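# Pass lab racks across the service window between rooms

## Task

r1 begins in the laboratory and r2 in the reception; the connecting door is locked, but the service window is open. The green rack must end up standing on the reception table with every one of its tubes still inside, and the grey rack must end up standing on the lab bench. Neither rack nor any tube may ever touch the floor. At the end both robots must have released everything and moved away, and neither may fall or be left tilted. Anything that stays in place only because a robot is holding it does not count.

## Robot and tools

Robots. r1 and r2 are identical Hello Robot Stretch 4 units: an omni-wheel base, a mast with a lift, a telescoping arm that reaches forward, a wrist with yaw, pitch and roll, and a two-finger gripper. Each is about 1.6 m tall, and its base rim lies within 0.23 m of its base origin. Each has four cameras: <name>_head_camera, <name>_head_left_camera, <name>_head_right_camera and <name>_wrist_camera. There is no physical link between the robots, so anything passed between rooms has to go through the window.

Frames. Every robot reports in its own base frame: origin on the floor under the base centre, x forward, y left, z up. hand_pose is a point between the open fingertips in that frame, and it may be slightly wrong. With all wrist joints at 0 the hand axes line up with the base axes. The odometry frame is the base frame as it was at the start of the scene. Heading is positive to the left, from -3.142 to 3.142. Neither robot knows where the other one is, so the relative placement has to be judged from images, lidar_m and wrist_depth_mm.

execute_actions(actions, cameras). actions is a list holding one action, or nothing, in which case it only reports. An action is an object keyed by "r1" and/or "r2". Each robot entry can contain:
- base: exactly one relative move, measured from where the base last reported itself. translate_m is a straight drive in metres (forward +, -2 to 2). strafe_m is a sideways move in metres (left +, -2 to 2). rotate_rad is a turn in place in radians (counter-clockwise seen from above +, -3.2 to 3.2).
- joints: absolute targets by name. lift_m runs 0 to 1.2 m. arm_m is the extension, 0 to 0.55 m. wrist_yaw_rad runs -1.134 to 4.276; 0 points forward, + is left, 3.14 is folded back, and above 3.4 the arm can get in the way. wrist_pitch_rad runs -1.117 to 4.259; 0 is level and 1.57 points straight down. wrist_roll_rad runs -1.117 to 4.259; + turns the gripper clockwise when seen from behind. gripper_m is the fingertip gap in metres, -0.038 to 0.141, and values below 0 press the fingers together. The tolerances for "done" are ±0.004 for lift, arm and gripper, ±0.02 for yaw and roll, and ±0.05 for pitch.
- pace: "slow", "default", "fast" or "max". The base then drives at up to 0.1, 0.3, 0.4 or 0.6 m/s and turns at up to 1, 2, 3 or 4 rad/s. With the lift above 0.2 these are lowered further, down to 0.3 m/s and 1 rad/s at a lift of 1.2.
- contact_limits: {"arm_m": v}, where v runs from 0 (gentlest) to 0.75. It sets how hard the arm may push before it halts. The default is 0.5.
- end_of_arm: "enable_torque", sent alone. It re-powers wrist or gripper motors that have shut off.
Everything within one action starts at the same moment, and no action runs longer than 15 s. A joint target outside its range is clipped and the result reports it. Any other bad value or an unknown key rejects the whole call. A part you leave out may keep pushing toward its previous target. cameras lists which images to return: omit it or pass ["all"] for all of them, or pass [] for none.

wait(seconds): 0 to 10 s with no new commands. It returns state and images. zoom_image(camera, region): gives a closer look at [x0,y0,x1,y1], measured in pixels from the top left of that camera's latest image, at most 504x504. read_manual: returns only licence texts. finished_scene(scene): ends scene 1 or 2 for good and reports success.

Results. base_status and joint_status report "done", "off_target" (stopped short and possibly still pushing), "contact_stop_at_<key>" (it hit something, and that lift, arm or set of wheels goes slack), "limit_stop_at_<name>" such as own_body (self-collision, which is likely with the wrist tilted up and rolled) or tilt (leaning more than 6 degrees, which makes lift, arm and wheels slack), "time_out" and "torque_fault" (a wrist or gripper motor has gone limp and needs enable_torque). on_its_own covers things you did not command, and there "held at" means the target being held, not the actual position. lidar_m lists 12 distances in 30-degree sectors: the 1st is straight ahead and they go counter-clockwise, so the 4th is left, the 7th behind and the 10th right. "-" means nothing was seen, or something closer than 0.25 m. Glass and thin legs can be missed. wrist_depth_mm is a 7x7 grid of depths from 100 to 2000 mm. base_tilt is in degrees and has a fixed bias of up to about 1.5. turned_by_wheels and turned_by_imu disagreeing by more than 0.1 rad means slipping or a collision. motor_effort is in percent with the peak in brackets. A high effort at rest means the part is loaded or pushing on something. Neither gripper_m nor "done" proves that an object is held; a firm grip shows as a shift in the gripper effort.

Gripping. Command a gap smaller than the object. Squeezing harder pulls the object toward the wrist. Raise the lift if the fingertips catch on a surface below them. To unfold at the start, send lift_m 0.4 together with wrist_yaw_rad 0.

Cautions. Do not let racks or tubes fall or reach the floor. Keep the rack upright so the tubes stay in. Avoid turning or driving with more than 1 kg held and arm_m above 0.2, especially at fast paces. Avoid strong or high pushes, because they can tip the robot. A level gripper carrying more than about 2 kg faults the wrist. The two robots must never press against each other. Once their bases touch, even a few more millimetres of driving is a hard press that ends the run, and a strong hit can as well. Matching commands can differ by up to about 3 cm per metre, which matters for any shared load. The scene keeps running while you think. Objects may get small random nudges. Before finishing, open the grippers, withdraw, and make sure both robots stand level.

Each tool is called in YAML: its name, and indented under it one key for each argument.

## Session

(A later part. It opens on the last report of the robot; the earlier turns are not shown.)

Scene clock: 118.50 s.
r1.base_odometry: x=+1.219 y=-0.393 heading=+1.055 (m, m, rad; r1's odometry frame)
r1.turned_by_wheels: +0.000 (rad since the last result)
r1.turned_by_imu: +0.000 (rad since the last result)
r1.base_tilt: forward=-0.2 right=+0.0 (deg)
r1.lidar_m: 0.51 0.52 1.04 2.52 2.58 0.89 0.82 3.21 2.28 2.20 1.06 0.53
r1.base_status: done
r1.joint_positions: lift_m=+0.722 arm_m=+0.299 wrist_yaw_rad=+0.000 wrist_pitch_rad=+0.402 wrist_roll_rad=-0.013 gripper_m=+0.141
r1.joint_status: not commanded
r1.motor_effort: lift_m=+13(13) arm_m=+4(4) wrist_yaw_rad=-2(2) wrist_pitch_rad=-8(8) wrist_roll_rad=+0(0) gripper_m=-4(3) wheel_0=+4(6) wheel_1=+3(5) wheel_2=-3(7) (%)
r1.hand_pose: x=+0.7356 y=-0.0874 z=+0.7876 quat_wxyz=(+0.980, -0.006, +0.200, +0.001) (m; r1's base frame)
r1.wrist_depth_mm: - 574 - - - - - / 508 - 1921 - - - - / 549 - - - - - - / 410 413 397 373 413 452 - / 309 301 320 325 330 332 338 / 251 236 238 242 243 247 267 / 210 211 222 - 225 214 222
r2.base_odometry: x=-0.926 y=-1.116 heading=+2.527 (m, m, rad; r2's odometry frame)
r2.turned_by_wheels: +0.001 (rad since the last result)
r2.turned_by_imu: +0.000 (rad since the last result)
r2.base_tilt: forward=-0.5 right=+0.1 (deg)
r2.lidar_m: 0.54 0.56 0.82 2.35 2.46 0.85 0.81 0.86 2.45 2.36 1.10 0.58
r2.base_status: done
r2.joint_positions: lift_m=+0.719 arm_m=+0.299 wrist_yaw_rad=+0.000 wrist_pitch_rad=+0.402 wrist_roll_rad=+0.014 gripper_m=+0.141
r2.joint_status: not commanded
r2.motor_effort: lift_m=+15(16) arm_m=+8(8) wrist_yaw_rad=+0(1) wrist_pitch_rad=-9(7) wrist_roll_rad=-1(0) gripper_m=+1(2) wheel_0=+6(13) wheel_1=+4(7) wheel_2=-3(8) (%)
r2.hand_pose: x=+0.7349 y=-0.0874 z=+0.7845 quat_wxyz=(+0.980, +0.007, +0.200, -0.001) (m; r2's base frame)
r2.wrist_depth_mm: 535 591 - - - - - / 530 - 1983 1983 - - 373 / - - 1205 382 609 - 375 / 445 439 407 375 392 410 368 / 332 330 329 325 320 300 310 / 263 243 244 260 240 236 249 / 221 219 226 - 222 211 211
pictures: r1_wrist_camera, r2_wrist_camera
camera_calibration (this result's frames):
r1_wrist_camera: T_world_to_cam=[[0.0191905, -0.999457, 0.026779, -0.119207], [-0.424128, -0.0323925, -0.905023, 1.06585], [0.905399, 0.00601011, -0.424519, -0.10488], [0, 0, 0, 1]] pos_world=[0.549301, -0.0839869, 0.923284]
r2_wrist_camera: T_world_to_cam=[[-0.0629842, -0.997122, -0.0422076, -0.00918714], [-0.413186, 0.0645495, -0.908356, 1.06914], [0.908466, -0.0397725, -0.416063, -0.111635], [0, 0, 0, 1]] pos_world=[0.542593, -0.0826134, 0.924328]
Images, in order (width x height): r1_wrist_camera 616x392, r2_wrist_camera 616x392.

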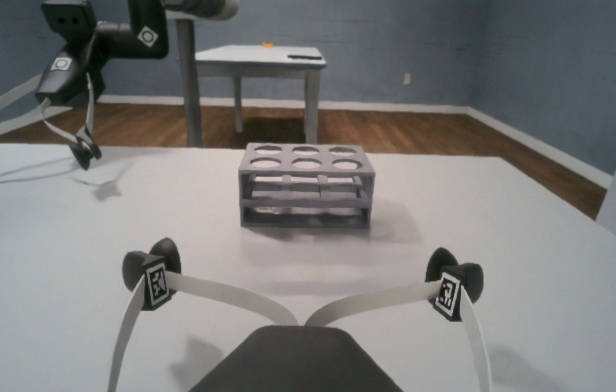

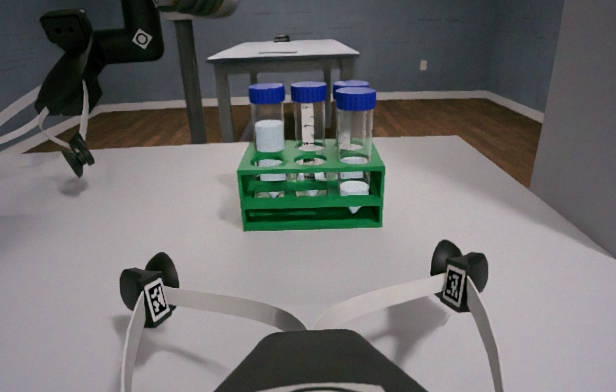

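execute_actions:
  actions:
    - {"r1":{"joints":{"arm_m":0.45},"pace":"slow"},"r2":{"joints":{"arm_m":0.44},"pace":"slow"}}
  cameras: ["r1_wrist_camera","r2_wrist_camera"]

Scene clock: 122.67 s.
r1.base_odometry: x=+1.219 y=-0.393 heading=+1.055 (m, m, rad; r1's odometry frame)
r1.turned_by_wheels: +0.000 (rad since the last result)
r1.turned_by_imu: +0.000 (rad since the last result)
r1.base_tilt: forward=-0.1 right=+0.0 (deg)
r1.lidar_m: 0.51 0.54 1.05 2.51 2.61 0.89 0.84 3.23 2.28 2.21 1.09 0.54
r1.base_status: not commanded
r1.joint_positions: lift_m=+0.722 arm_m=+0.449 wrist_yaw_rad=+0.000 wrist_pitch_rad=+0.402 wrist_roll_rad=-0.013 gripper_m=+0.141
r1.joint_status: all done
r1.motor_effort: lift_m=+13(13) arm_m=+4(4) wrist_yaw_rad=-2(2) wrist_pitch_rad=-8(9) wrist_roll_rad=+0(0) gripper_m=-1(2) wheel_0=+5(4) wheel_1=+2(3) wheel_2=-3(3) (%)
r1.hand_pose: x=+0.8856 y=-0.0874 z=+0.7876 quat_wxyz=(+0.980, -0.006, +0.200, +0.001) (m; r1's base frame)
r1.wrist_depth_mm: 325 - - - - - - / - - - - - - - / - - - - - - - / 404 415 424 433 442 452 - / 309 298 243 240 245 334 340 / 251 235 231 216 221 245 267 / 208 211 221 - 225 213 221
r2.base_odometry: x=-0.926 y=-1.116 heading=+2.527 (m, m, rad; r2's odometry frame)
r2.turned_by_wheels: +0.000 (rad since the last result)
r2.turned_by_imu: -0.001 (rad since the last result)
r2.base_tilt: forward=-0.4 right=+0.1 (deg)
r2.lidar_m: 0.54 0.56 0.82 2.35 2.47 0.86 0.82 0.86 2.46 2.34 1.09 0.57
r2.base_status: not commanded
r2.joint_positions: lift_m=+0.719 arm_m=+0.439 wrist_yaw_rad=-0.001 wrist_pitch_rad=+0.402 wrist_roll_rad=+0.014 gripper_m=+0.141
r2.joint_status: all done
r2.motor_effort: lift_m=+16(15) arm_m=+8(8) wrist_yaw_rad=+2(3) wrist_pitch_rad=-8(6) wrist_roll_rad=-1(1) gripper_m=-1(1) wheel_0=+6(6) wheel_1=+5(4) wheel_2=-3(3) (%)
r2.hand_pose: x=+0.8749 y=-0.0876 z=+0.7845 quat_wxyz=(+0.980, +0.007, +0.200, -0.002) (m; r2's base frame)
r2.wrist_depth_mm: 332 - - - - - - / - - - - - - - / - - 1138 242 212 - - / 449 439 384 253 392 413 - / 332 329 256 238 232 312 310 / 263 243 235 218 229 236 249 / 221 218 226 - 221 211 211
pictures: r1_wrist_camera, r2_wrist_camera
camera_calibration (this result's frames):
r1_wrist_camera: T_world_to_cam=[[0.01919, -0.999457, 0.0267792, -0.122085], [-0.424125, -0.0323923, -0.905024, 1.12946], [0.905401, 0.00600974, -0.424516, -0.240673], [0, 0, 0, 1]] pos_world=[0.699278, -0.0839869, 0.923285]
r2_wrist_camera: T_world_to_cam=[[-0.0635142, -0.997088, -0.0422079, -0.0000484293], [-0.41315, 0.0647693, -0.908357, 1.12695], [0.908445, -0.0402554, -0.41606, -0.238776], [0, 0, 0, 1]] pos_world=[0.682512, -0.0826523, 0.924328]
Images, in order (width x height): r1_wrist_camera 616x392, r2_wrist_camera 616x392.

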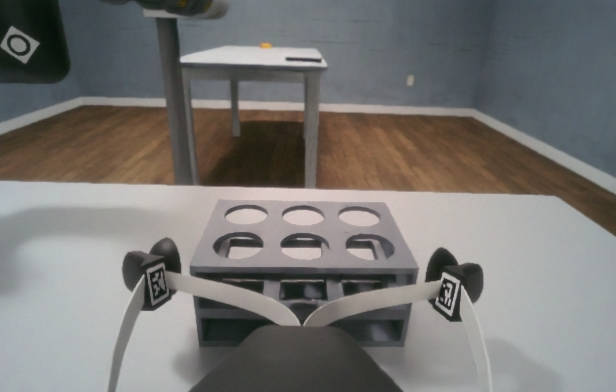

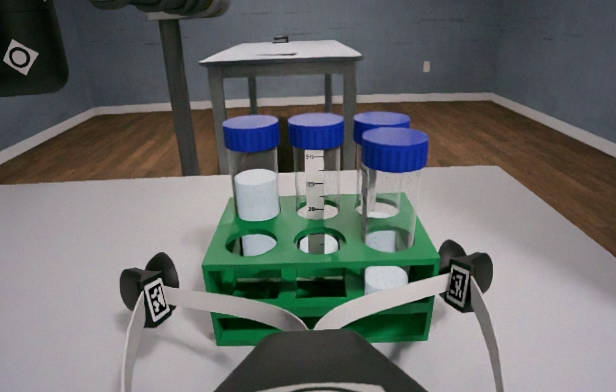

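execute_actions:
  actions:
    - {"r1":{"joints":{"arm_m":0.464},"pace":"slow"},"r2":{"base":{"strafe_m":-0.012},"pace":"slow"}}
  cameras: []

execute_actions:
  actions:
    - {"r1":{"joints":{"gripper_m":0.06}},"r2":{"joints":{"arm_m":0.458},"pace":"slow"}}
  cameras: ["r2_wrist_camera"]

execute_actions:
  actions:
    - {"r1":{"joints":{"lift_m":0.95},"pace":"slow"},"r2":{"joints":{"gripper_m":0.06}}}
  cameras: ["r1_wrist_camera","r2_wrist_camera"]

Scene clock: 125.53 s.
r1.base_odometry: x=+1.219 y=-0.393 heading=+1.055 (m, m, rad; r1's odometry frame)
r1.turned_by_wheels: +0.000 (rad since the last result)
r1.turned_by_imu: +0.000 (rad since the last result)
r1.base_tilt: forward=-0.1 right=+0.0 (deg)
r1.lidar_m: 0.52 0.52 1.04 2.52 2.63 0.86 0.83 3.20 2.26 2.20 1.08 0.54
r1.base_status: not commanded
r1.joint_positions: lift_m=+0.722 arm_m=+0.463 wrist_yaw_rad=+0.000 wrist_pitch_rad=+0.402 wrist_roll_rad=-0.013 gripper_m=+0.141
r1.joint_status: all done
r1.motor_effort: lift_m=+13(13) arm_m=+4(6) wrist_yaw_rad=-2(2) wrist_pitch_rad=-8(9) wrist_roll_rad=+0(0) gripper_m=-2(1) wheel_0=+4(4) wheel_1=+2(2) wheel_2=-3(3) (%)
r1.hand_pose: x=+0.8995 y=-0.0874 z=+0.7876 quat_wxyz=(+0.980, -0.006, +0.200, +0.001) (m; r1's base frame)
r1.wrist_depth_mm: - - - - - - - / - - - - - - - / - - - - - - - / 404 413 424 430 - - - / 307 300 236 228 242 334 338 / 250 235 204 192 200 246 267 / 209 211 213 - 219 213 220
r2.base_odometry: x=-0.919 y=-1.106 heading=+2.527 (m, m, rad; r2's odometry frame)
r2.turned_by_wheels: +0.000 (rad since the last result)
r2.turned_by_imu: -0.001 (rad since the last result)
r2.base_tilt: forward=-0.5 right=+0.1 (deg)
r2.lidar_m: 0.53 0.58 0.79 2.36 2.48 0.84 0.81 0.87 2.43 2.35 1.07 0.58
r2.base_status: done
r2.joint_positions: lift_m=+0.719 arm_m=+0.439 wrist_yaw_rad=+0.000 wrist_pitch_rad=+0.402 wrist_roll_rad=+0.014 gripper_m=+0.141
r2.joint_status: not commanded
r2.motor_effort: lift_m=+16(15) arm_m=+8(9) wrist_yaw_rad=+1(3) wrist_pitch_rad=-8(9) wrist_roll_rad=-1(0) gripper_m=-2(1) wheel_0=+7(9) wheel_1=-6(8) wheel_2=+0(4) (%)
r2.hand_pose: x=+0.8749 y=-0.0875 z=+0.7845 quat_wxyz=(+0.980, +0.007, +0.200, -0.002) (m; r2's base frame)
r2.wrist_depth_mm: - - - - - - - / - - - - - - - / - - 1118 241 237 - - / 449 442 258 270 392 413 - / 332 330 240 236 239 301 310 / 264 242 236 217 229 236 249 / 221 219 226 - 222 211 211
pictures: none
No camera images: the call's "cameras" was empty. Leave "cameras" out to get every camera's image.

Scene clock: 127.37 s.
r1.base_odometry: x=+1.219 y=-0.393 heading=+1.055 (m, m, rad; r1's odometry frame)
r1.turned_by_wheels: +0.000 (rad since the last result)
r1.turned_by_imu: +0.000 (rad since the last result)
r1.base_tilt: forward=-0.1 right=+0.0 (deg)
r1.lidar_m: 0.51 0.55 1.05 2.49 2.60 0.89 0.84 3.21 2.30 2.17 1.11 0.53
r1.base_status: not commanded
r1.joint_positions: lift_m=+0.722 arm_m=+0.463 wrist_yaw_rad=+0.000 wrist_pitch_rad=+0.403 wrist_roll_rad=-0.013 gripper_m=+0.061
r1.joint_status: all done
r1.motor_effort: lift_m=+13(13) arm_m=+4(5) wrist_yaw_rad=-2(2) wrist_pitch_rad=-12(13) wrist_roll_rad=+0(0) gripper_m=-35(35) wheel_0=+5(4) wheel_1=+2(3) wheel_2=-3(3) (%)
r1.hand_pose: x=+0.8995 y=-0.0874 z=+0.7873 quat_wxyz=(+0.980, -0.006, +0.200, +0.001) (m; r1's base frame)
r1.wrist_depth_mm: - - - - - - - / - - - - - - - / - - - - - - - / 407 410 418 430 439 - - / 307 314 212 213 237 332 334 / 248 180 186 198 178 176 265 / 204 210 196 - 203 218 220
r2.base_odometry: x=-0.919 y=-1.106 heading=+2.527 (m, m, rad; r2's odometry frame)
r2.turned_by_wheels: +0.000 (rad since the last result)
r2.turned_by_imu: -0.001 (rad since the last result)
r2.base_tilt: forward=-0.4 right=+0.0 (deg)
r2.lidar_m: 0.54 0.57 0.80 2.37 2.47 0.85 0.82 0.86 2.44 2.36 1.09 0.57
r2.base_status: not commanded
r2.joint_positions: lift_m=+0.719 arm_m=+0.457 wrist_yaw_rad=+0.000 wrist_pitch_rad=+0.402 wrist_roll_rad=+0.014 gripper_m=+0.141
r2.joint_status: all done
r2.motor_effort: lift_m=+16(16) arm_m=+9(9) wrist_yaw_rad=+1(2) wrist_pitch_rad=-6(8) wrist_roll_rad=-1(0) gripper_m=+0(1) wheel_0=+7(7) wheel_1=-6(6) wheel_2=+0(0) (%)
r2.hand_pose: x=+0.8929 y=-0.0875 z=+0.7845 quat_wxyz=(+0.980, +0.007, +0.200, -0.002) (m; r2's base frame)
r2.wrist_depth_mm: - - - - - - - / - - - - - - - / - - 1078 218 217 - - / 449 442 387 266 375 413 - / 330 330 228 225 234 310 310 / 264 243 192 193 206 236 249 / 221 218 219 - 216 211 211
pictures: r2_wrist_camera
camera_calibration (this result's frames):
r2_wrist_camera: T_world_to_cam=[[-0.0632028, -0.997108, -0.0422077, 0.000897532], [-0.41317, 0.06464, -0.908357, 1.13439], [0.908458, -0.0399717, -0.41606, -0.255112], [0, 0, 0, 1]] pos_world=[0.700512, -0.0826294, 0.924328]
Images, in order (width x height): r2_wrist_camera 616x392.

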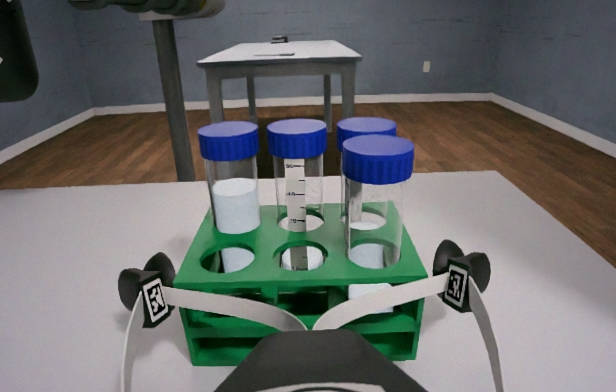

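Scene clock: 129.93 s.
r1.base_odometry: x=+1.219 y=-0.393 heading=+1.055 (m, m, rad; r1's odometry frame)
r1.turned_by_wheels: +0.000 (rad since the last result)
r1.turned_by_imu: +0.000 (rad since the last result)
r1.base_tilt: forward=+0.0 right=+0.0 (deg)
r1.lidar_m: 0.50 0.55 1.07 2.52 2.60 0.91 0.82 3.21 2.24 2.20 1.10 0.55
r1.base_status: not commanded
r1.joint_positions: lift_m=+0.950 arm_m=+0.463 wrist_yaw_rad=+0.000 wrist_pitch_rad=+0.403 wrist_roll_rad=-0.013 gripper_m=+0.061
r1.joint_status: all done
r1.motor_effort: lift_m=+23(24) arm_m=+4(4) wrist_yaw_rad=-2(2) wrist_pitch_rad=-11(12) wrist_roll_rad=+0(0) gripper_m=-35(29) wheel_0=+5(5) wheel_1=+2(2) wheel_2=-3(3) (%)
r1.hand_pose: x=+0.8994 y=-0.0874 z=+1.0145 quat_wxyz=(+0.980, -0.006, +0.200, +0.001) (m; r1's base frame)
r1.wrist_depth_mm: - - - - - - - / - - 1808 - - - - / - 574 - - - - - / 355 - - - - - - / 377 - 211 213 236 - - / 521 180 185 198 178 175 1708 / 455 473 195 - 204 496 1336
r2.base_odometry: x=-0.919 y=-1.106 heading=+2.527 (m, m, rad; r2's odometry frame)
r2.turned_by_wheels: +0.000 (rad since the last result)
r2.turned_by_imu: -0.001 (rad since the last result)
r2.base_tilt: forward=-0.5 right=+0.1 (deg)
r2.lidar_m: 0.54 0.58 0.78 2.36 2.46 0.85 0.81 0.86 2.42 2.35 1.08 0.58
r2.base_status: not commanded
r2.joint_positions: lift_m=+0.719 arm_m=+0.457 wrist_yaw_rad=+0.000 wrist_pitch_rad=+0.405 wrist_roll_rad=+0.014 gripper_m=+0.060
r2.joint_status: all done
r2.motor_effort: lift_m=+16(16) arm_m=+8(8) wrist_yaw_rad=+1(0) wrist_pitch_rad=-14(12) wrist_roll_rad=-1(2) gripper_m=-21(21) wheel_0=+7(7) wheel_1=-6(6) wheel_2=+0(0) (%)
r2.hand_pose: x=+0.8927 y=-0.0874 z=+0.7838 quat_wxyz=(+0.980, +0.007, +0.201, -0.001) (m; r2's base frame)
r2.wrist_depth_mm: - - - - - - - / - - - - - - - / - - 218 206 167 - - / 442 433 238 250 368 407 - / 329 325 213 211 206 310 304 / 260 176 190 205 187 183 247 / 215 216 195 - 201 212 -
pictures: r1_wrist_camera, r2_wrist_camera
camera_calibration (this result's frames):
r1_wrist_camera: T_world_to_cam=[[0.0192229, -0.999457, 0.0267561, -0.128434], [-0.42522, -0.0323928, -0.90451, 1.34116], [0.904886, 0.0060101, -0.425612, -0.155337], [0, 0, 0, 1]] pos_world=[0.71332, -0.0839869, 1.15042]
r2_wrist_camera: T_world_to_cam=[[-0.0629018, -0.997133, -0.0420599, 0.000578055], [-0.415319, 0.0644738, -0.907388, 1.13485], [0.907499, -0.0396081, -0.418184, -0.252683], [0, 0, 0, 1]] pos_world=[0.700671, -0.0826001, 0.924108]
Images, in order (width x height): r1_wrist_camera 616x392, r2_wrist_camera 616x392.

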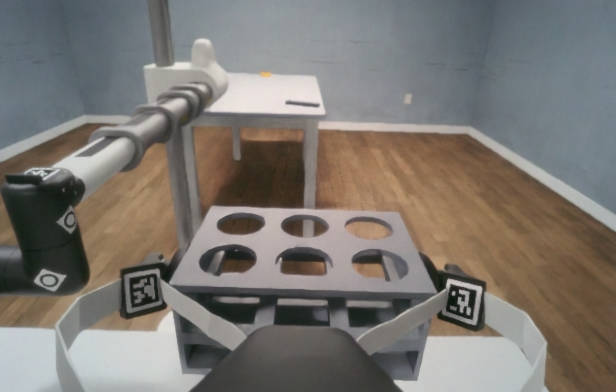

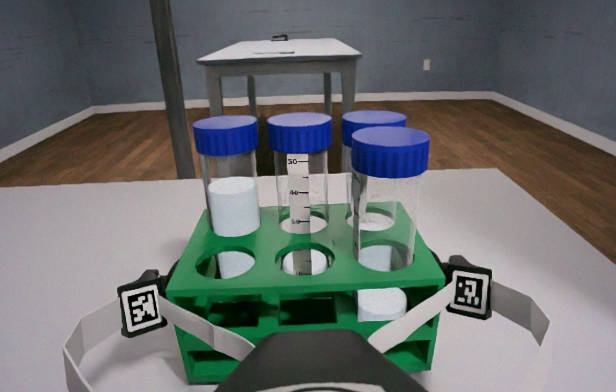

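execute_actions:
  actions:
    - {"r1":{"joints":{"arm_m":0.05},"pace":"slow"},"r2":{"joints":{"lift_m":0.95},"pace":"slow"}}
  cameras: []

execute_actions:
  actions:
    - {"r1":{"base":{"translate_m":-0.15},"pace":"slow"},"r2":{"joints":{"arm_m":0.05},"pace":"slow"}}
  cameras: []

execute_actions:
  actions:
    - {"r1":{"base":{"rotate_rad":3.14},"pace":"slow"},"r2":{"base":{"translate_m":-0.15},"pace":"slow"}}
  cameras: []

execute_actions:
  actions:
    - {"r2":{"base":{"rotate_rad":3.14},"pace":"slow"},"r1":{"base":{"translate_m":0.15},"pace":"slow"}}
  cameras: ["r1_head_camera","r2_head_camera"]

Scene clock: 139.80 s.
r1.base_odometry: x=+1.219 y=-0.393 heading=+1.055 (m, m, rad; r1's odometry frame)
r1.turned_by_wheels: +0.000 (rad since the last result)
r1.turned_by_imu: -0.001 (rad since the last result)
r1.base_tilt: forward=-0.1 right=+0.0 (deg)
r1.lidar_m: 0.47 0.53 1.05 2.50 2.60 0.89 0.83 3.20 2.26 2.20 1.09 0.54
r1.base_status: not commanded
r1.joint_positions: lift_m=+0.950 arm_m=+0.051 wrist_yaw_rad=+0.000 wrist_pitch_rad=+0.404 wrist_roll_rad=-0.013 gripper_m=+0.061
r1.joint_status: all done
r1.motor_effort: lift_m=+22(22) arm_m=-5(4) wrist_yaw_rad=-2(2) wrist_pitch_rad=-12(12) wrist_roll_rad=+0(0) gripper_m=-32(34) wheel_0=+5(4) wheel_1=+2(2) wheel_2=-3(3) (%)
r1.hand_pose: x=+0.4870 y=-0.0874 z=+1.0145 quat_wxyz=(+0.980, -0.006, +0.200, +0.001) (m; r1's base frame)
r1.wrist_depth_mm: - 661 - - - - 469 / 508 - - - - - 462 / 469 - - - - - 480 / - - - - - 647 512 / 699 715 211 213 237 647 549 / 564 180 186 199 178 176 597 / 466 480 196 - 203 496 654
r2.base_odometry: x=-0.919 y=-1.106 heading=+2.527 (m, m, rad; r2's odometry frame)
r2.turned_by_wheels: +0.000 (rad since the last result)
r2.turned_by_imu: -0.003 (rad since the last result)
r2.base_tilt: forward=-0.4 right=+0.1 (deg)
r2.lidar_m: 0.55 0.56 0.81 2.36 2.49 0.85 0.81 0.87 2.43 2.34 1.10 0.57
r2.base_status: not commanded
r2.joint_positions: lift_m=+0.950 arm_m=+0.457 wrist_yaw_rad=+0.000 wrist_pitch_rad=+0.405 wrist_roll_rad=+0.014 gripper_m=+0.060
r2.joint_status: all done
r2.motor_effort: lift_m=+23(25) arm_m=+8(8) wrist_yaw_rad=+0(0) wrist_pitch_rad=-12(15) wrist_roll_rad=+0(1) gripper_m=-22(21) wheel_0=+7(7) wheel_1=-6(6) wheel_2=+0(0) (%)
r2.hand_pose: x=+0.8927 y=-0.0874 z=+1.0142 quat_wxyz=(+0.980, +0.007, +0.201, -0.001) (m; r2's base frame)
r2.wrist_depth_mm: - 661 - - - - - / - - - - - - - / 488 - 219 206 167 - - / - - 238 250 - - - / - - 213 211 206 - - / 1756 175 190 205 187 182 1661 / 496 504 195 - 201 508 1397
pictures: none
No camera images: the call's "cameras" was empty. Leave "cameras" out to get every camera's image.

Scene clock: 145.17 s.
r1.base_odometry: x=+1.145 y=-0.523 heading=+1.055 (m, m, rad; r1's odometry frame)
r1.turned_by_wheels: +0.000 (rad since the last result)
r1.turned_by_imu: -0.001 (rad since the last result)
r1.base_tilt: forward=-0.1 right=+0.0 (deg)
r1.lidar_m: 0.46 0.70 1.25 2.52 2.61 0.71 0.69 0.73 2.30 2.20 1.29 0.72
r1.base_status: done
r1.joint_positions: lift_m=+0.950 arm_m=+0.051 wrist_yaw_rad=+0.000 wrist_pitch_rad=+0.404 wrist_roll_rad=-0.013 gripper_m=+0.061
r1.joint_status: not commanded
r1.motor_effort: lift_m=+23(22) arm_m=-4(5) wrist_yaw_rad=-2(2) wrist_pitch_rad=-12(12) wrist_roll_rad=+0(0) gripper_m=-35(38) wheel_0=-3(6) wheel_1=-4(5) wheel_2=+3(7) (%)
r1.hand_pose: x=+0.4870 y=-0.0874 z=+1.0145 quat_wxyz=(+0.980, -0.006, +0.200, +0.001) (m; r1's base frame)
r1.wrist_depth_mm: - - 1366 - - 661 559 / - - - - - 661 591 / - - - - - 668 634 / 831 931 960 991 991 676 676 / 707 707 211 213 236 723 732 / 564 180 186 198 178 175 788 / 683 842 196 - 203 544 866
r2.base_odometry: x=-0.919 y=-1.106 heading=+2.527 (m, m, rad; r2's odometry frame)
r2.turned_by_wheels: +0.000 (rad since the last result)
r2.turned_by_imu: -0.002 (rad since the last result)
r2.base_tilt: forward=-0.5 right=+0.1 (deg)
r2.lidar_m: 0.47 0.58 0.80 2.37 2.48 0.86 0.80 0.86 2.43 2.34 1.11 0.50
r2.base_status: not commanded
r2.joint_positions: lift_m=+0.950 arm_m=+0.051 wrist_yaw_rad=+0.000 wrist_pitch_rad=+0.405 wrist_roll_rad=+0.014 gripper_m=+0.060
r2.joint_status: all done
r2.motor_effort: lift_m=+23(23) arm_m=-8(9) wrist_yaw_rad=+1(0) wrist_pitch_rad=-14(11) wrist_roll_rad=+0(1) gripper_m=-20(20) wheel_0=+7(7) wheel_1=-6(6) wheel_2=+0(0) (%)
r2.hand_pose: x=+0.4875 y=-0.0874 z=+1.0142 quat_wxyz=(+0.980, +0.007, +0.201, -0.001) (m; r2's base frame)
r2.wrist_depth_mm: - - 1499 - - 480 459 / - - - - - 492 488 / - - 218 206 167 525 521 / - - 238 250 866 554 559 / 768 750 213 211 206 591 603 / 609 175 190 205 187 182 640 / 496 504 195 - 201 521 699
pictures: none
No camera images: the call's "cameras" was empty. Leave "cameras" out to get every camera's image.

Scene clock: 149.60 s.
r1.base_odometry: x=+1.145 y=-0.523 heading=-2.089 (m, m, rad; r1's odometry frame)
r1.turned_by_wheels: +3.139 (rad since the last result)
r1.turned_by_imu: +3.110 (rad since the last result)
r1.base_tilt: forward=-0.1 right=+0.0 (deg)
r1.lidar_m: 0.47 0.76 2.25 2.19 1.27 0.69 0.66 0.71 1.32 2.53 2.63 0.73
r1.base_status: done
r1.joint_positions: lift_m=+0.950 arm_m=+0.051 wrist_yaw_rad=+0.000 wrist_pitch_rad=+0.404 wrist_roll_rad=-0.013 gripper_m=+0.061
r1.joint_status: not commanded
r1.motor_effort: lift_m=+22(22) arm_m=-4(4) wrist_yaw_rad=-3(3) wrist_pitch_rad=-11(11) wrist_roll_rad=+0(0) gripper_m=-34(34) wheel_0=-4(6) wheel_1=-3(7) wheel_2=-2(6) (%)
r1.hand_pose: x=+0.4870 y=-0.0874 z=+1.0145 quat_wxyz=(+0.980, -0.006, +0.200, +0.001) (m; r1's base frame)
r1.wrist_depth_mm: - - - - - - - / - - - - - - - / - - - 1366 1430 - - / - - 891 946 931 - - / 1921 1863 211 213 236 715 - / 1576 180 185 198 177 176 569 / 1255 1229 196 - 203 991 1336
r2.base_odometry: x=-0.797 y=-1.193 heading=+2.526 (m, m, rad; r2's odometry frame)
r2.turned_by_wheels: -0.001 (rad since the last result)
r2.turned_by_imu: -0.002 (rad since the last result)
r2.base_tilt: forward=-0.5 right=+0.1 (deg)
r2.lidar_m: 0.46 0.74 1.32 2.37 2.48 0.70 0.67 0.72 2.42 2.34 1.31 0.48
r2.base_status: done
r2.joint_positions: lift_m=+0.950 arm_m=+0.051 wrist_yaw_rad=+0.000 wrist_pitch_rad=+0.405 wrist_roll_rad=+0.014 gripper_m=+0.060
r2.joint_status: not commanded
r2.motor_effort: lift_m=+22(23) arm_m=-8(8) wrist_yaw_rad=+0(1) wrist_pitch_rad=-17(16) wrist_roll_rad=+0(1) gripper_m=-22(22) wheel_0=-8(12) wheel_1=-5(8) wheel_2=+3(7) (%)
r2.hand_pose: x=+0.4875 y=-0.0874 z=+1.0142 quat_wxyz=(+0.980, +0.007, +0.201, -0.001) (m; r2's base frame)
r2.wrist_depth_mm: - - - - - 597 603 / - - - - - 627 634 / - - 218 206 167 676 676 / - 1025 238 250 707 723 732 / 759 759 213 211 207 768 788 / 609 176 190 205 187 182 831 / 564 723 195 - 198 904 917
pictures: none
No camera images: the call's "cameras" was empty. Leave "cameras" out to get every camera's image.

Scene clock: 154.03 s.
r1.base_odometry: x=+1.071 y=-0.653 heading=-2.089 (m, m, rad; r1's odometry frame)
r1.turned_by_wheels: +0.000 (rad since the last result)
r1.turned_by_imu: -0.001 (rad since the last result)
r1.base_tilt: forward=-0.1 right=+0.0 (deg)
r1.lidar_m: 0.47 0.58 2.27 2.17 1.46 0.85 0.81 0.86 1.50 2.53 2.63 0.58
r1.base_status: done
r1.joint_positions: lift_m=+0.950 arm_m=+0.051 wrist_yaw_rad=+0.000 wrist_pitch_rad=+0.404 wrist_roll_rad=-0.013 gripper_m=+0.061
r1.joint_status: not commanded
r1.motor_effort: lift_m=+22(22) arm_m=-4(5) wrist_yaw_rad=-3(2) wrist_pitch_rad=-11(11) wrist_roll_rad=+0(0) gripper_m=-36(35) wheel_0=+4(6) wheel_1=+2(6) wheel_2=-3(7) (%)
r1.hand_pose: x=+0.4870 y=-0.0874 z=+1.0145 quat_wxyz=(+0.980, -0.006, +0.200, +0.001) (m; r1's base frame)
r1.wrist_depth_mm: - - - - - - - / - - - - - - - / - - - 1397 1430 - - / - - 904 931 931 - - / - 1863 212 214 236 723 - / 1618 180 186 198 178 176 574 / 1255 452 196 - 202 473 469
r2.base_odometry: x=-0.797 y=-1.192 heading=-0.619 (m, m, rad; r2's odometry frame)
r2.turned_by_wheels: +3.139 (rad since the last result)
r2.turned_by_imu: +3.108 (rad since the last result)
r2.base_tilt: forward=-0.4 right=+0.2 (deg)
r2.lidar_m: 0.46 0.70 2.39 2.31 1.31 0.73 0.68 0.73 1.34 2.38 2.48 0.49
r2.base_status: done
r2.joint_positions: lift_m=+0.950 arm_m=+0.051 wrist_yaw_rad=+0.000 wrist_pitch_rad=+0.405 wrist_roll_rad=+0.014 gripper_m=+0.060
r2.joint_status: not commanded
r2.motor_effort: lift_m=+22(23) arm_m=-8(8) wrist_yaw_rad=+0(1) wrist_pitch_rad=-15(14) wrist_roll_rad=-1(1) gripper_m=-22(22) wheel_0=-8(10) wheel_1=-5(9) wheel_2=-5(7) (%)
r2.hand_pose: x=+0.4875 y=-0.0874 z=+1.0142 quat_wxyz=(+0.980, +0.007, +0.201, -0.001) (m; r2's base frame)
r2.wrist_depth_mm: - - - - - - - / - - - - - - - / - - 218 208 166 - - / - 1025 238 931 809 - - / - 723 213 211 209 1863 - / 580 176 190 206 187 183 1618 / 564 574 195 - 201 615 1397
pictures: r1_head_camera, r2_head_camera
Images, in order (width x height): r1_head_camera 420x560, r2_head_camera 420x560.

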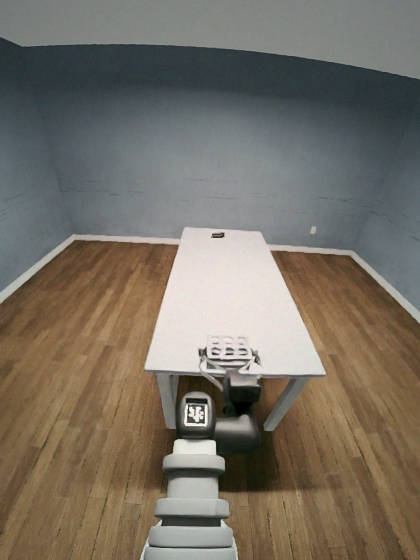

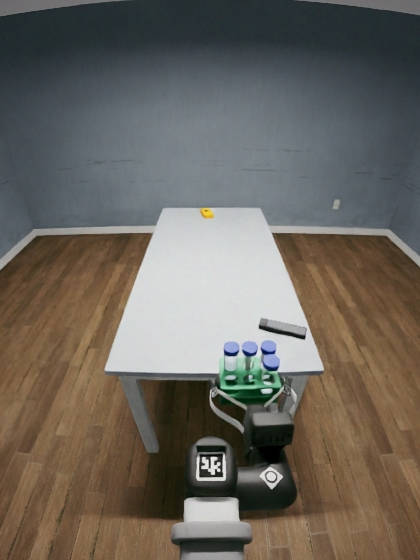

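execute_actions:
  actions:
    - {"r1":{"joints":{"arm_m":0.28},"pace":"slow"},"r2":{"base":{"strafe_m":0.15},"joints":{"arm_m":0.36},"pace":"slow"}}
  cameras: []

execute_actions:
  actions:
    - {"r1":{"joints":{"lift_m":0.76},"pace":"slow"},"r2":{"joints":{"lift_m":0.76},"pace":"slow"}}
  cameras: ["r1_wrist_camera","r2_wrist_camera","r2_head_camera"]

Scene clock: 160.20 s.
r1.base_odometry: x=+1.071 y=-0.653 heading=-2.089 (m, m, rad; r1's odometry frame)
r1.turned_by_wheels: +0.000 (rad since the last result)
r1.turned_by_imu: -0.001 (rad since the last result)
r1.base_tilt: forward=-0.1 right=+0.0 (deg)
r1.lidar_m: 0.54 0.59 2.26 2.18 1.48 0.85 0.81 0.85 1.50 2.51 2.63 0.55
r1.base_status: not commanded
r1.joint_positions: lift_m=+0.950 arm_m=+0.279 wrist_yaw_rad=+0.000 wrist_pitch_rad=+0.404 wrist_roll_rad=-0.013 gripper_m=+0.061
r1.joint_status: all done
r1.motor_effort: lift_m=+22(22) arm_m=+5(2) wrist_yaw_rad=-3(3) wrist_pitch_rad=-11(13) wrist_roll_rad=+0(1) gripper_m=-36(33) wheel_0=+5(5) wheel_1=+2(2) wheel_2=-3(3) (%)
r1.hand_pose: x=+0.7154 y=-0.0874 z=+1.0145 quat_wxyz=(+0.980, -0.006, +0.200, +0.001) (m; r1's base frame)
r1.wrist_depth_mm: - - - - - - - / - - - - - - - / - - - 1366 1430 - - / - - 904 917 946 - - / 1983 1863 211 213 236 715 - / 1576 180 186 198 178 176 569 / 1229 455 196 - 202 469 473
r2.base_odometry: x=-0.710 y=-1.071 heading=-0.619 (m, m, rad; r2's odometry frame)
r2.turned_by_wheels: +0.000 (rad since the last result)
r2.turned_by_imu: -0.001 (rad since the last result)
r2.base_tilt: forward=-0.5 right=+0.0 (deg)
r2.lidar_m: 0.66 0.67 2.26 2.17 1.31 0.96 0.69 0.73 1.06 2.54 2.62 0.71
r2.base_status: done
r2.joint_positions: lift_m=+0.950 arm_m=+0.359 wrist_yaw_rad=+0.000 wrist_pitch_rad=+0.405 wrist_roll_rad=+0.014 gripper_m=+0.060
r2.joint_status: all done
r2.motor_effort: lift_m=+22(22) arm_m=+8(7) wrist_yaw_rad=+1(1) wrist_pitch_rad=-12(16) wrist_roll_rad=+0(2) gripper_m=-22(21) wheel_0=-8(11) wheel_1=+6(10) wheel_2=+0(5) (%)
r2.hand_pose: x=+0.7946 y=-0.0874 z=+1.0142 quat_wxyz=(+0.980, +0.007, +0.201, -0.001) (m; r2's base frame)
r2.wrist_depth_mm: - - - - - - - / - - - - - - - / - - 219 208 167 - - / - - 251 917 809 904 - / - - 213 211 207 683 707 / 1708 175 190 205 187 182 539 / 1397 477 194 - 201 469 436
pictures: none
No camera images: the call's "cameras" was empty. Leave "cameras" out to get every camera's image.

Scene clock: 162.50 s.
r1.base_odometry: x=+1.071 y=-0.653 heading=-2.089 (m, m, rad; r1's odometry frame)
r1.turned_by_wheels: +0.000 (rad since the last result)
r1.turned_by_imu: +0.000 (rad since the last result)
r1.base_tilt: forward=+0.0 right=+0.0 (deg)
r1.lidar_m: 0.54 0.57 2.25 2.17 1.49 0.82 0.80 0.86 1.51 2.52 2.64 0.57
r1.base_status: not commanded
r1.joint_positions: lift_m=+0.760 arm_m=+0.279 wrist_yaw_rad=+0.000 wrist_pitch_rad=+0.404 wrist_roll_rad=-0.013 gripper_m=+0.061
r1.joint_status: all done
r1.motor_effort: lift_m=+13(23) arm_m=+4(4) wrist_yaw_rad=-2(2) wrist_pitch_rad=-11(11) wrist_roll_rad=+0(0) gripper_m=-34(34) wheel_0=+4(5) wheel_1=+2(2) wheel_2=-3(3) (%)
r1.hand_pose: x=+0.7154 y=-0.0874 z=+0.8253 quat_wxyz=(+0.980, -0.006, +0.200, +0.001) (m; r1's base frame)
r1.wrist_depth_mm: - - - - - - - / - - - 1336 1464 - - / - - 691 707 715 741 - / - 455 466 473 484 492 504 / 336 345 211 214 236 364 368 / 273 179 186 198 178 176 293 / 224 233 195 - 203 224 242
r2.base_odometry: x=-0.710 y=-1.071 heading=-0.619 (m, m, rad; r2's odometry frame)
r2.turned_by_wheels: +0.000 (rad since the last result)
r2.turned_by_imu: -0.001 (rad since the last result)
r2.base_tilt: forward=-0.5 right=+0.1 (deg)
r2.lidar_m: 0.67 0.70 2.25 2.16 1.30 0.95 0.69 0.72 1.06 2.54 2.64 0.71
r2.base_status: not commanded
r2.joint_positions: lift_m=+0.760 arm_m=+0.359 wrist_yaw_rad=+0.000 wrist_pitch_rad=+0.405 wrist_roll_rad=+0.014 gripper_m=+0.060
r2.joint_status: all done
r2.motor_effort: lift_m=+16(20) arm_m=+8(9) wrist_yaw_rad=+2(1) wrist_pitch_rad=-15(14) wrist_roll_rad=-1(0) gripper_m=-21(21) wheel_0=-8(8) wheel_1=+6(6) wheel_2=+0(0) (%)
r2.hand_pose: x=+0.7946 y=-0.0874 z=+0.8247 quat_wxyz=(+0.980, +0.007, +0.201, -0.001) (m; r2's base frame)
r2.wrist_depth_mm: - - - - - - - / - - - 1255 1229 - - / - - 218 208 167 661 654 / - 484 251 466 410 455 452 / 368 364 213 211 206 347 340 / 291 176 190 206 187 182 286 / 240 242 195 - 201 236 -
pictures: r1_wrist_camera, r2_head_camera, r2_wrist_camera
camera_calibration (this result's frames):
r1_wrist_camera: T_world_to_cam=[[0.0193334, -0.999455, 0.0267429, -0.11987], [-0.425257, -0.0324281, -0.904491, 1.09173], [0.904866, 0.00611427, -0.425652, -0.0693308], [0, 0, 0, 1]] pos_world=[0.529319, -0.0839785, 0.961157]
r2_wrist_camera: T_world_to_cam=[[-0.063085, -0.997121, -0.0420598, -0.00376703], [-0.415435, 0.0645557, -0.907329, 1.13133], [0.907433, -0.0397658, -0.418312, -0.14644], [0, 0, 0, 1]] pos_world=[0.602642, -0.0826134, 0.965074]
Images, in order (width x height): r1_wrist_camera 616x392, r2_head_camera 420x560, r2_wrist_camera 616x392.

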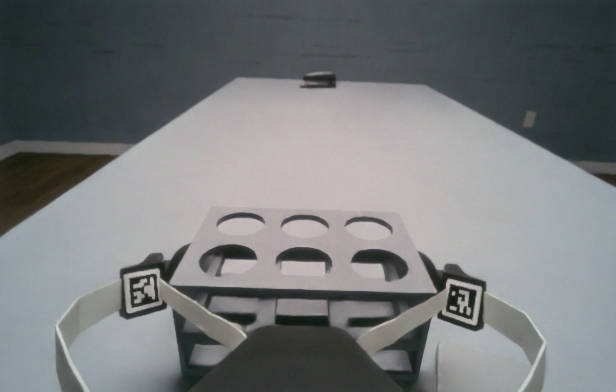

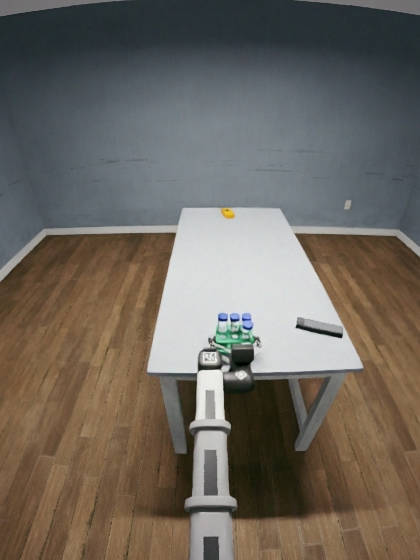

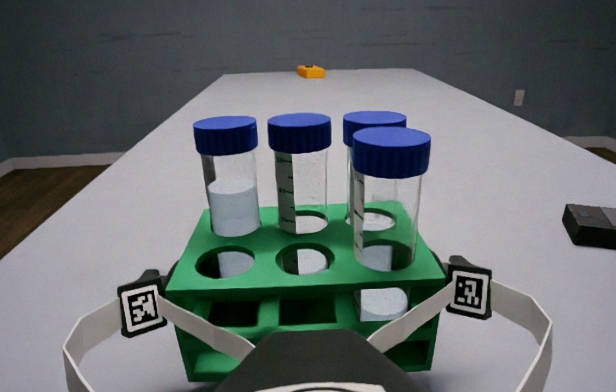

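execute_actions:
  actions:
    - {"r1":{"joints":{"arm_m":0.40},"pace":"slow"},"r2":{"joints":{"lift_m":0.737},"pace":"slow"}}
  cameras: ["r1_wrist_camera","r2_wrist_camera"]

Scene clock: 166.73 s.
r1.base_odometry: x=+1.071 y=-0.653 heading=-2.089 (m, m, rad; r1's odometry frame)
r1.turned_by_wheels: +0.000 (rad since the last result)
r1.turned_by_imu: +0.000 (rad since the last result)
r1.base_tilt: forward=-0.1 right=+0.0 (deg)
r1.lidar_m: 0.54 0.57 2.25 2.19 1.48 0.85 0.81 0.87 1.50 2.52 2.64 0.57
r1.base_status: not commanded
r1.joint_positions: lift_m=+0.760 arm_m=+0.399 wrist_yaw_rad=+0.000 wrist_pitch_rad=+0.404 wrist_roll_rad=-0.013 gripper_m=+0.061
r1.joint_status: all done
r1.motor_effort: lift_m=+13(14) arm_m=+4(6) wrist_yaw_rad=-3(2) wrist_pitch_rad=-12(12) wrist_roll_rad=+0(0) gripper_m=-35(36) wheel_0=+5(4) wheel_1=+2(2) wheel_2=-3(3) (%)
r1.hand_pose: x=+0.8354 y=-0.0874 z=+0.8253 quat_wxyz=(+0.980, -0.006, +0.200, +0.001) (m; r1's base frame)
r1.wrist_depth_mm: - - - - - - - / - - - 1336 - - - / - - 676 699 723 759 - / - 452 462 469 480 492 504 / 338 342 211 214 237 364 366 / 272 180 186 198 178 176 293 / 225 232 196 - 203 240 241
r2.base_odometry: x=-0.710 y=-1.071 heading=-0.619 (m, m, rad; r2's odometry frame)
r2.turned_by_wheels: +0.000 (rad since the last result)
r2.turned_by_imu: -0.001 (rad since the last result)
r2.base_tilt: forward=-0.5 right=+0.2 (deg)
r2.lidar_m: 0.66 0.72 2.24 2.18 1.32 0.96 0.69 0.73 1.07 2.53 2.64 0.71
r2.base_status: not commanded
r2.joint_positions: lift_m=+0.737 arm_m=+0.359 wrist_yaw_rad=+0.000 wrist_pitch_rad=+0.405 wrist_roll_rad=+0.014 gripper_m=+0.060
r2.joint_status: all done
r2.motor_effort: lift_m=+16(18) arm_m=+8(8) wrist_yaw_rad=+2(1) wrist_pitch_rad=-17(15) wrist_roll_rad=-1(2) gripper_m=-22(21) wheel_0=-8(8) wheel_1=+6(6) wheel_2=+0(0) (%)
r2.hand_pose: x=+0.7946 y=-0.0874 z=+0.8017 quat_wxyz=(+0.980, +0.007, +0.201, -0.001) (m; r2's base frame)
r2.wrist_depth_mm: - - - - - - - / - - 1182 1098 1078 - - / - 699 218 208 167 580 569 / 462 427 251 410 364 399 382 / 324 322 213 211 207 306 300 / 257 175 190 205 187 183 243 / 211 213 195 - 200 209 -
pictures: r1_wrist_camera, r2_wrist_camera
camera_calibration (this result's frames):
r1_wrist_camera: T_world_to_cam=[[0.0193119, -0.999456, 0.026743, -0.122178], [-0.425258, -0.032419, -0.904491, 1.14276], [0.904866, 0.0060948, -0.425652, -0.177912], [0, 0, 0, 1]] pos_world=[0.649315, -0.0839802, 0.961157]
r2_wrist_camera: T_world_to_cam=[[-0.0630857, -0.997121, -0.0420586, -0.00473485], [-0.415452, 0.0645556, -0.907321, 1.11047], [0.907425, -0.0397656, -0.418329, -0.156042], [0, 0, 0, 1]] pos_world=[0.602644, -0.0826134, 0.942076]
Images, in order (width x height): r1_wrist_camera 616x392, r2_wrist_camera 616x392.

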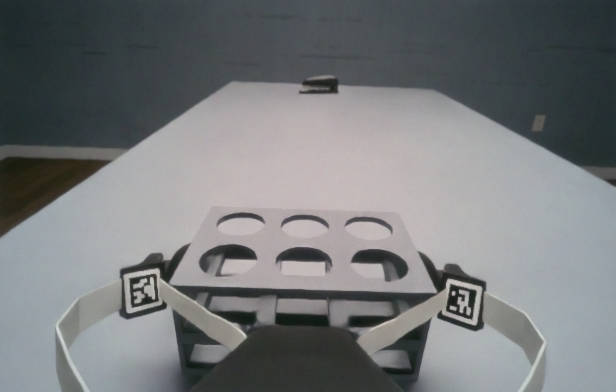

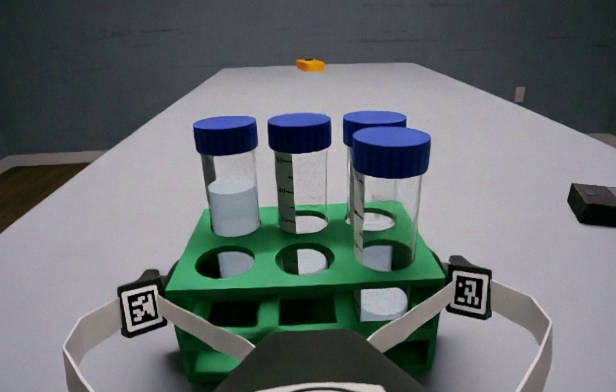

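execute_actions:
  actions:
    - {"r1":{"joints":{"lift_m":0.733},"pace":"slow"},"r2":{"joints":{"gripper_m":0.138}}}
  cameras: []

execute_actions:
  actions:
    - {"r1":{"joints":{"gripper_m":0.138}},"r2":{"joints":{"arm_m":0.05},"pace":"slow"}}
  cameras: []

execute_actions:
  actions:
    - {"r1":{"joints":{"arm_m":0.05},"pace":"slow"},"r2":{"base":{"translate_m":-0.25}}}
  cameras: ["r1_head_camera","r2_head_camera"]

Scene clock: 169.67 s.
r1.base_odometry: x=+1.071 y=-0.653 heading=-2.089 (m, m, rad; r1's odometry frame)
r1.turned_by_wheels: +0.000 (rad since the last result)
r1.turned_by_imu: +0.000 (rad since the last result)
r1.base_tilt: forward=+0.0 right=-0.1 (deg)
r1.lidar_m: 0.54 0.58 2.27 2.18 1.47 0.83 0.79 0.87 1.52 2.53 2.64 0.55
r1.base_status: not commanded
r1.joint_positions: lift_m=+0.733 arm_m=+0.399 wrist_yaw_rad=+0.000 wrist_pitch_rad=+0.401 wrist_roll_rad=-0.013 gripper_m=+0.061
r1.joint_status: all done
r1.motor_effort: lift_m=+12(13) arm_m=+4(4) wrist_yaw_rad=-2(3) wrist_pitch_rad=-4(12) wrist_roll_rad=+0(0) gripper_m=-33(33) wheel_0=+5(5) wheel_1=+2(2) wheel_2=-3(3) (%)
r1.hand_pose: x=+0.8357 y=-0.0874 z=+0.7990 quat_wxyz=(+0.980, -0.006, +0.199, +0.001) (m; r1's base frame)
r1.wrist_depth_mm: - - - - - - - / - - - 1182 1336 - - / - 647 603 621 647 661 - / 394 397 407 413 421 430 439 / 297 301 211 213 216 320 325 / 237 180 185 198 178 177 256 / 196 202 193 - 196 210 211
r2.base_odometry: x=-0.710 y=-1.071 heading=-0.619 (m, m, rad; r2's odometry frame)
r2.turned_by_wheels: +0.000 (rad since the last result)
r2.turned_by_imu: -0.001 (rad since the last result)
r2.base_tilt: forward=-0.5 right=+0.1 (deg)
r2.lidar_m: 0.67 0.71 2.25 2.18 1.31 0.95 0.68 0.74 1.06 2.52 2.64 0.70
r2.base_status: not commanded
r2.joint_positions: lift_m=+0.737 arm_m=+0.359 wrist_yaw_rad=+0.000 wrist_pitch_rad=+0.402 wrist_roll_rad=+0.014 gripper_m=+0.138
r2.joint_status: all done
r2.motor_effort: lift_m=+17(16) arm_m=+8(8) wrist_yaw_rad=+1(1) wrist_pitch_rad=-2(13) wrist_roll_rad=-1(0) gripper_m=-1(20) wheel_0=-8(8) wheel_1=+6(6) wheel_2=+0(0) (%)
r2.hand_pose: x=+0.7950 y=-0.0874 z=+0.8026 quat_wxyz=(+0.980, +0.007, +0.199, -0.001) (m; r2's base frame)
r2.wrist_depth_mm: - - - - - - - / - - 1229 1138 1118 - - / - 723 525 233 213 591 585 / 473 436 250 266 368 407 402 / 329 327 228 220 229 309 306 / 260 240 207 214 209 238 246 / 219 216 216 - 219 209 212
pictures: none
No camera images: the call's "cameras" was empty. Leave "cameras" out to get every camera's image.

Scene clock: 174.03 s.
r1.base_odometry: x=+1.071 y=-0.653 heading=-2.089 (m, m, rad; r1's odometry frame)
r1.turned_by_wheels: +0.000 (rad since the last result)
r1.turned_by_imu: -0.001 (rad since the last result)
r1.base_tilt: forward=+0.0 right=-0.1 (deg)
r1.lidar_m: 0.54 0.57 2.26 2.19 1.46 0.84 0.81 0.84 1.50 2.51 2.64 0.56
r1.base_status: not commanded
r1.joint_positions: lift_m=+0.733 arm_m=+0.399 wrist_yaw_rad=+0.000 wrist_pitch_rad=+0.402 wrist_roll_rad=-0.013 gripper_m=+0.138
r1.joint_status: all done
r1.motor_effort: lift_m=+13(13) arm_m=+5(5) wrist_yaw_rad=-1(1) wrist_pitch_rad=-7(16) wrist_roll_rad=+0(0) gripper_m=-6(32) wheel_0=+5(5) wheel_1=+2(2) wheel_2=-3(3) (%)
r1.hand_pose: x=+0.8356 y=-0.0875 z=+0.7988 quat_wxyz=(+0.980, -0.006, +0.200, +0.001) (m; r1's base frame)
r1.wrist_depth_mm: - - - - - - - / - - - 1160 1336 - - / - 647 597 621 634 654 - / 392 397 377 384 424 430 439 / 294 283 220 224 225 317 319 / 237 224 208 204 206 233 254 / 198 200 210 - 212 203 211
r2.base_odometry: x=-0.710 y=-1.071 heading=-0.619 (m, m, rad; r2's odometry frame)
r2.turned_by_wheels: +0.000 (rad since the last result)
r2.turned_by_imu: -0.001 (rad since the last result)
r2.base_tilt: forward=-0.4 right=+0.0 (deg)
r2.lidar_m: 0.66 0.71 2.24 2.16 1.31 0.94 0.69 0.72 1.06 2.52 2.63 0.69
r2.base_status: not commanded
r2.joint_positions: lift_m=+0.737 arm_m=+0.051 wrist_yaw_rad=+0.000 wrist_pitch_rad=+0.402 wrist_roll_rad=+0.014 gripper_m=+0.138
r2.joint_status: all done
r2.motor_effort: lift_m=+16(16) arm_m=-8(8) wrist_yaw_rad=+2(1) wrist_pitch_rad=-8(5) wrist_roll_rad=-1(0) gripper_m=-1(2) wheel_0=-8(8) wheel_1=+5(6) wheel_2=+0(0) (%)
r2.hand_pose: x=+0.4878 y=-0.0874 z=+0.8025 quat_wxyz=(+0.980, +0.007, +0.200, -0.001) (m; r2's base frame)
r2.wrist_depth_mm: - - - - - - - / - - 1229 1008 1118 - - / - 732 627 508 603 597 569 / - 436 455 452 445 466 466 / 1808 484 1576 1618 1464 492 544 / 1430 530 1308 1397 1255 1229 574 / 1182 585 1205 - 1182 1025 615
pictures: none
No camera images: the call's "cameras" was empty. Leave "cameras" out to get every camera's image.

Scene clock: 178.80 s.
r1.base_odometry: x=+1.071 y=-0.653 heading=-2.089 (m, m, rad; r1's odometry frame)
r1.turned_by_wheels: +0.000 (rad since the last result)
r1.turned_by_imu: -0.001 (rad since the last result)
r1.base_tilt: forward=+0.0 right=+0.0 (deg)
r1.lidar_m: 0.53 0.58 2.26 2.17 1.48 0.84 0.79 0.85 1.52 2.51 2.61 0.57
r1.base_status: not commanded
r1.joint_positions: lift_m=+0.733 arm_m=+0.051 wrist_yaw_rad=+0.000 wrist_pitch_rad=+0.402 wrist_roll_rad=-0.013 gripper_m=+0.138
r1.joint_status: all done
r1.motor_effort: lift_m=+13(13) arm_m=-4(4) wrist_yaw_rad=-1(2) wrist_pitch_rad=-7(7) wrist_roll_rad=+0(1) gripper_m=-3(3) wheel_0=+4(5) wheel_1=+2(2) wheel_2=-3(3) (%)
r1.hand_pose: x=+0.4872 y=-0.0874 z=+0.7987 quat_wxyz=(+0.980, -0.006, +0.200, +0.001) (m; r1's base frame)
r1.wrist_depth_mm: - - - - - - - / - - 1499 1229 1308 - - / - 585 603 521 634 654 - / 392 402 404 413 399 433 442 / 314 310 317 312 315 320 325 / 379 364 1008 357 364 359 359 / 1008 1025 1042 - 1160 1098 1160
r2.base_odometry: x=-0.914 y=-0.926 heading=-0.620 (m, m, rad; r2's odometry frame)
r2.turned_by_wheels: -0.001 (rad since the last result)
r2.turned_by_imu: -0.002 (rad since the last result)
r2.base_tilt: forward=-0.5 right=+0.1 (deg)
r2.lidar_m: 0.91 3.11 2.26 2.19 0.94 0.47 0.44 0.45 0.65 2.52 2.62 0.94
r2.base_status: done
r2.joint_positions: lift_m=+0.737 arm_m=+0.051 wrist_yaw_rad=+0.000 wrist_pitch_rad=+0.402 wrist_roll_rad=+0.014 gripper_m=+0.138
r2.joint_status: not commanded
r2.motor_effort: lift_m=+16(16) arm_m=-7(8) wrist_yaw_rad=+2(0) wrist_pitch_rad=-6(5) wrist_roll_rad=-1(1) gripper_m=-1(1) wheel_0=-5(7) wheel_1=-6(12) wheel_2=+1(12) (%)
r2.hand_pose: x=+0.4878 y=-0.0874 z=+0.8025 quat_wxyz=(+0.980, +0.007, +0.200, -0.001) (m; r2's base frame)
r2.wrist_depth_mm: - - - - - - - / - - 1229 976 1138 - - / - - 699 707 715 723 - / - - - - - 1921 - / 1808 1756 1661 1756 1661 809 1618 / 1397 1308 878 1397 1281 931 1336 / 1182 1160 1118 - 1182 1025 1138
pictures: r1_head_camera, r2_head_camera
Images, in order (width x height): r1_head_camera 420x560, r2_head_camera 420x560.

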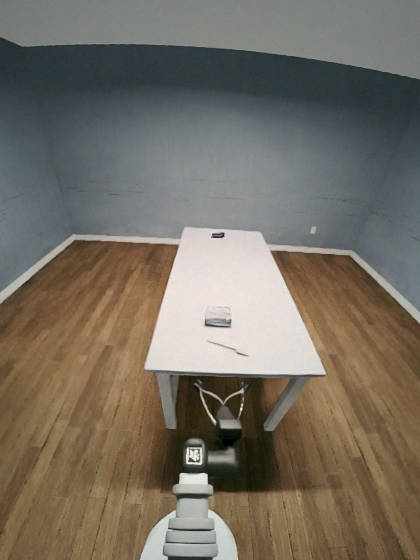

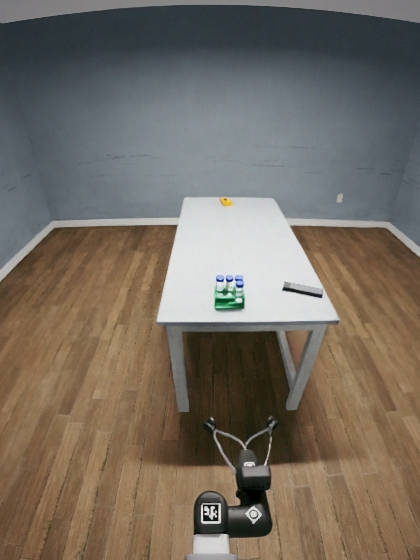

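finished_scene:
  scene: 2

The scene is finished: the task was done.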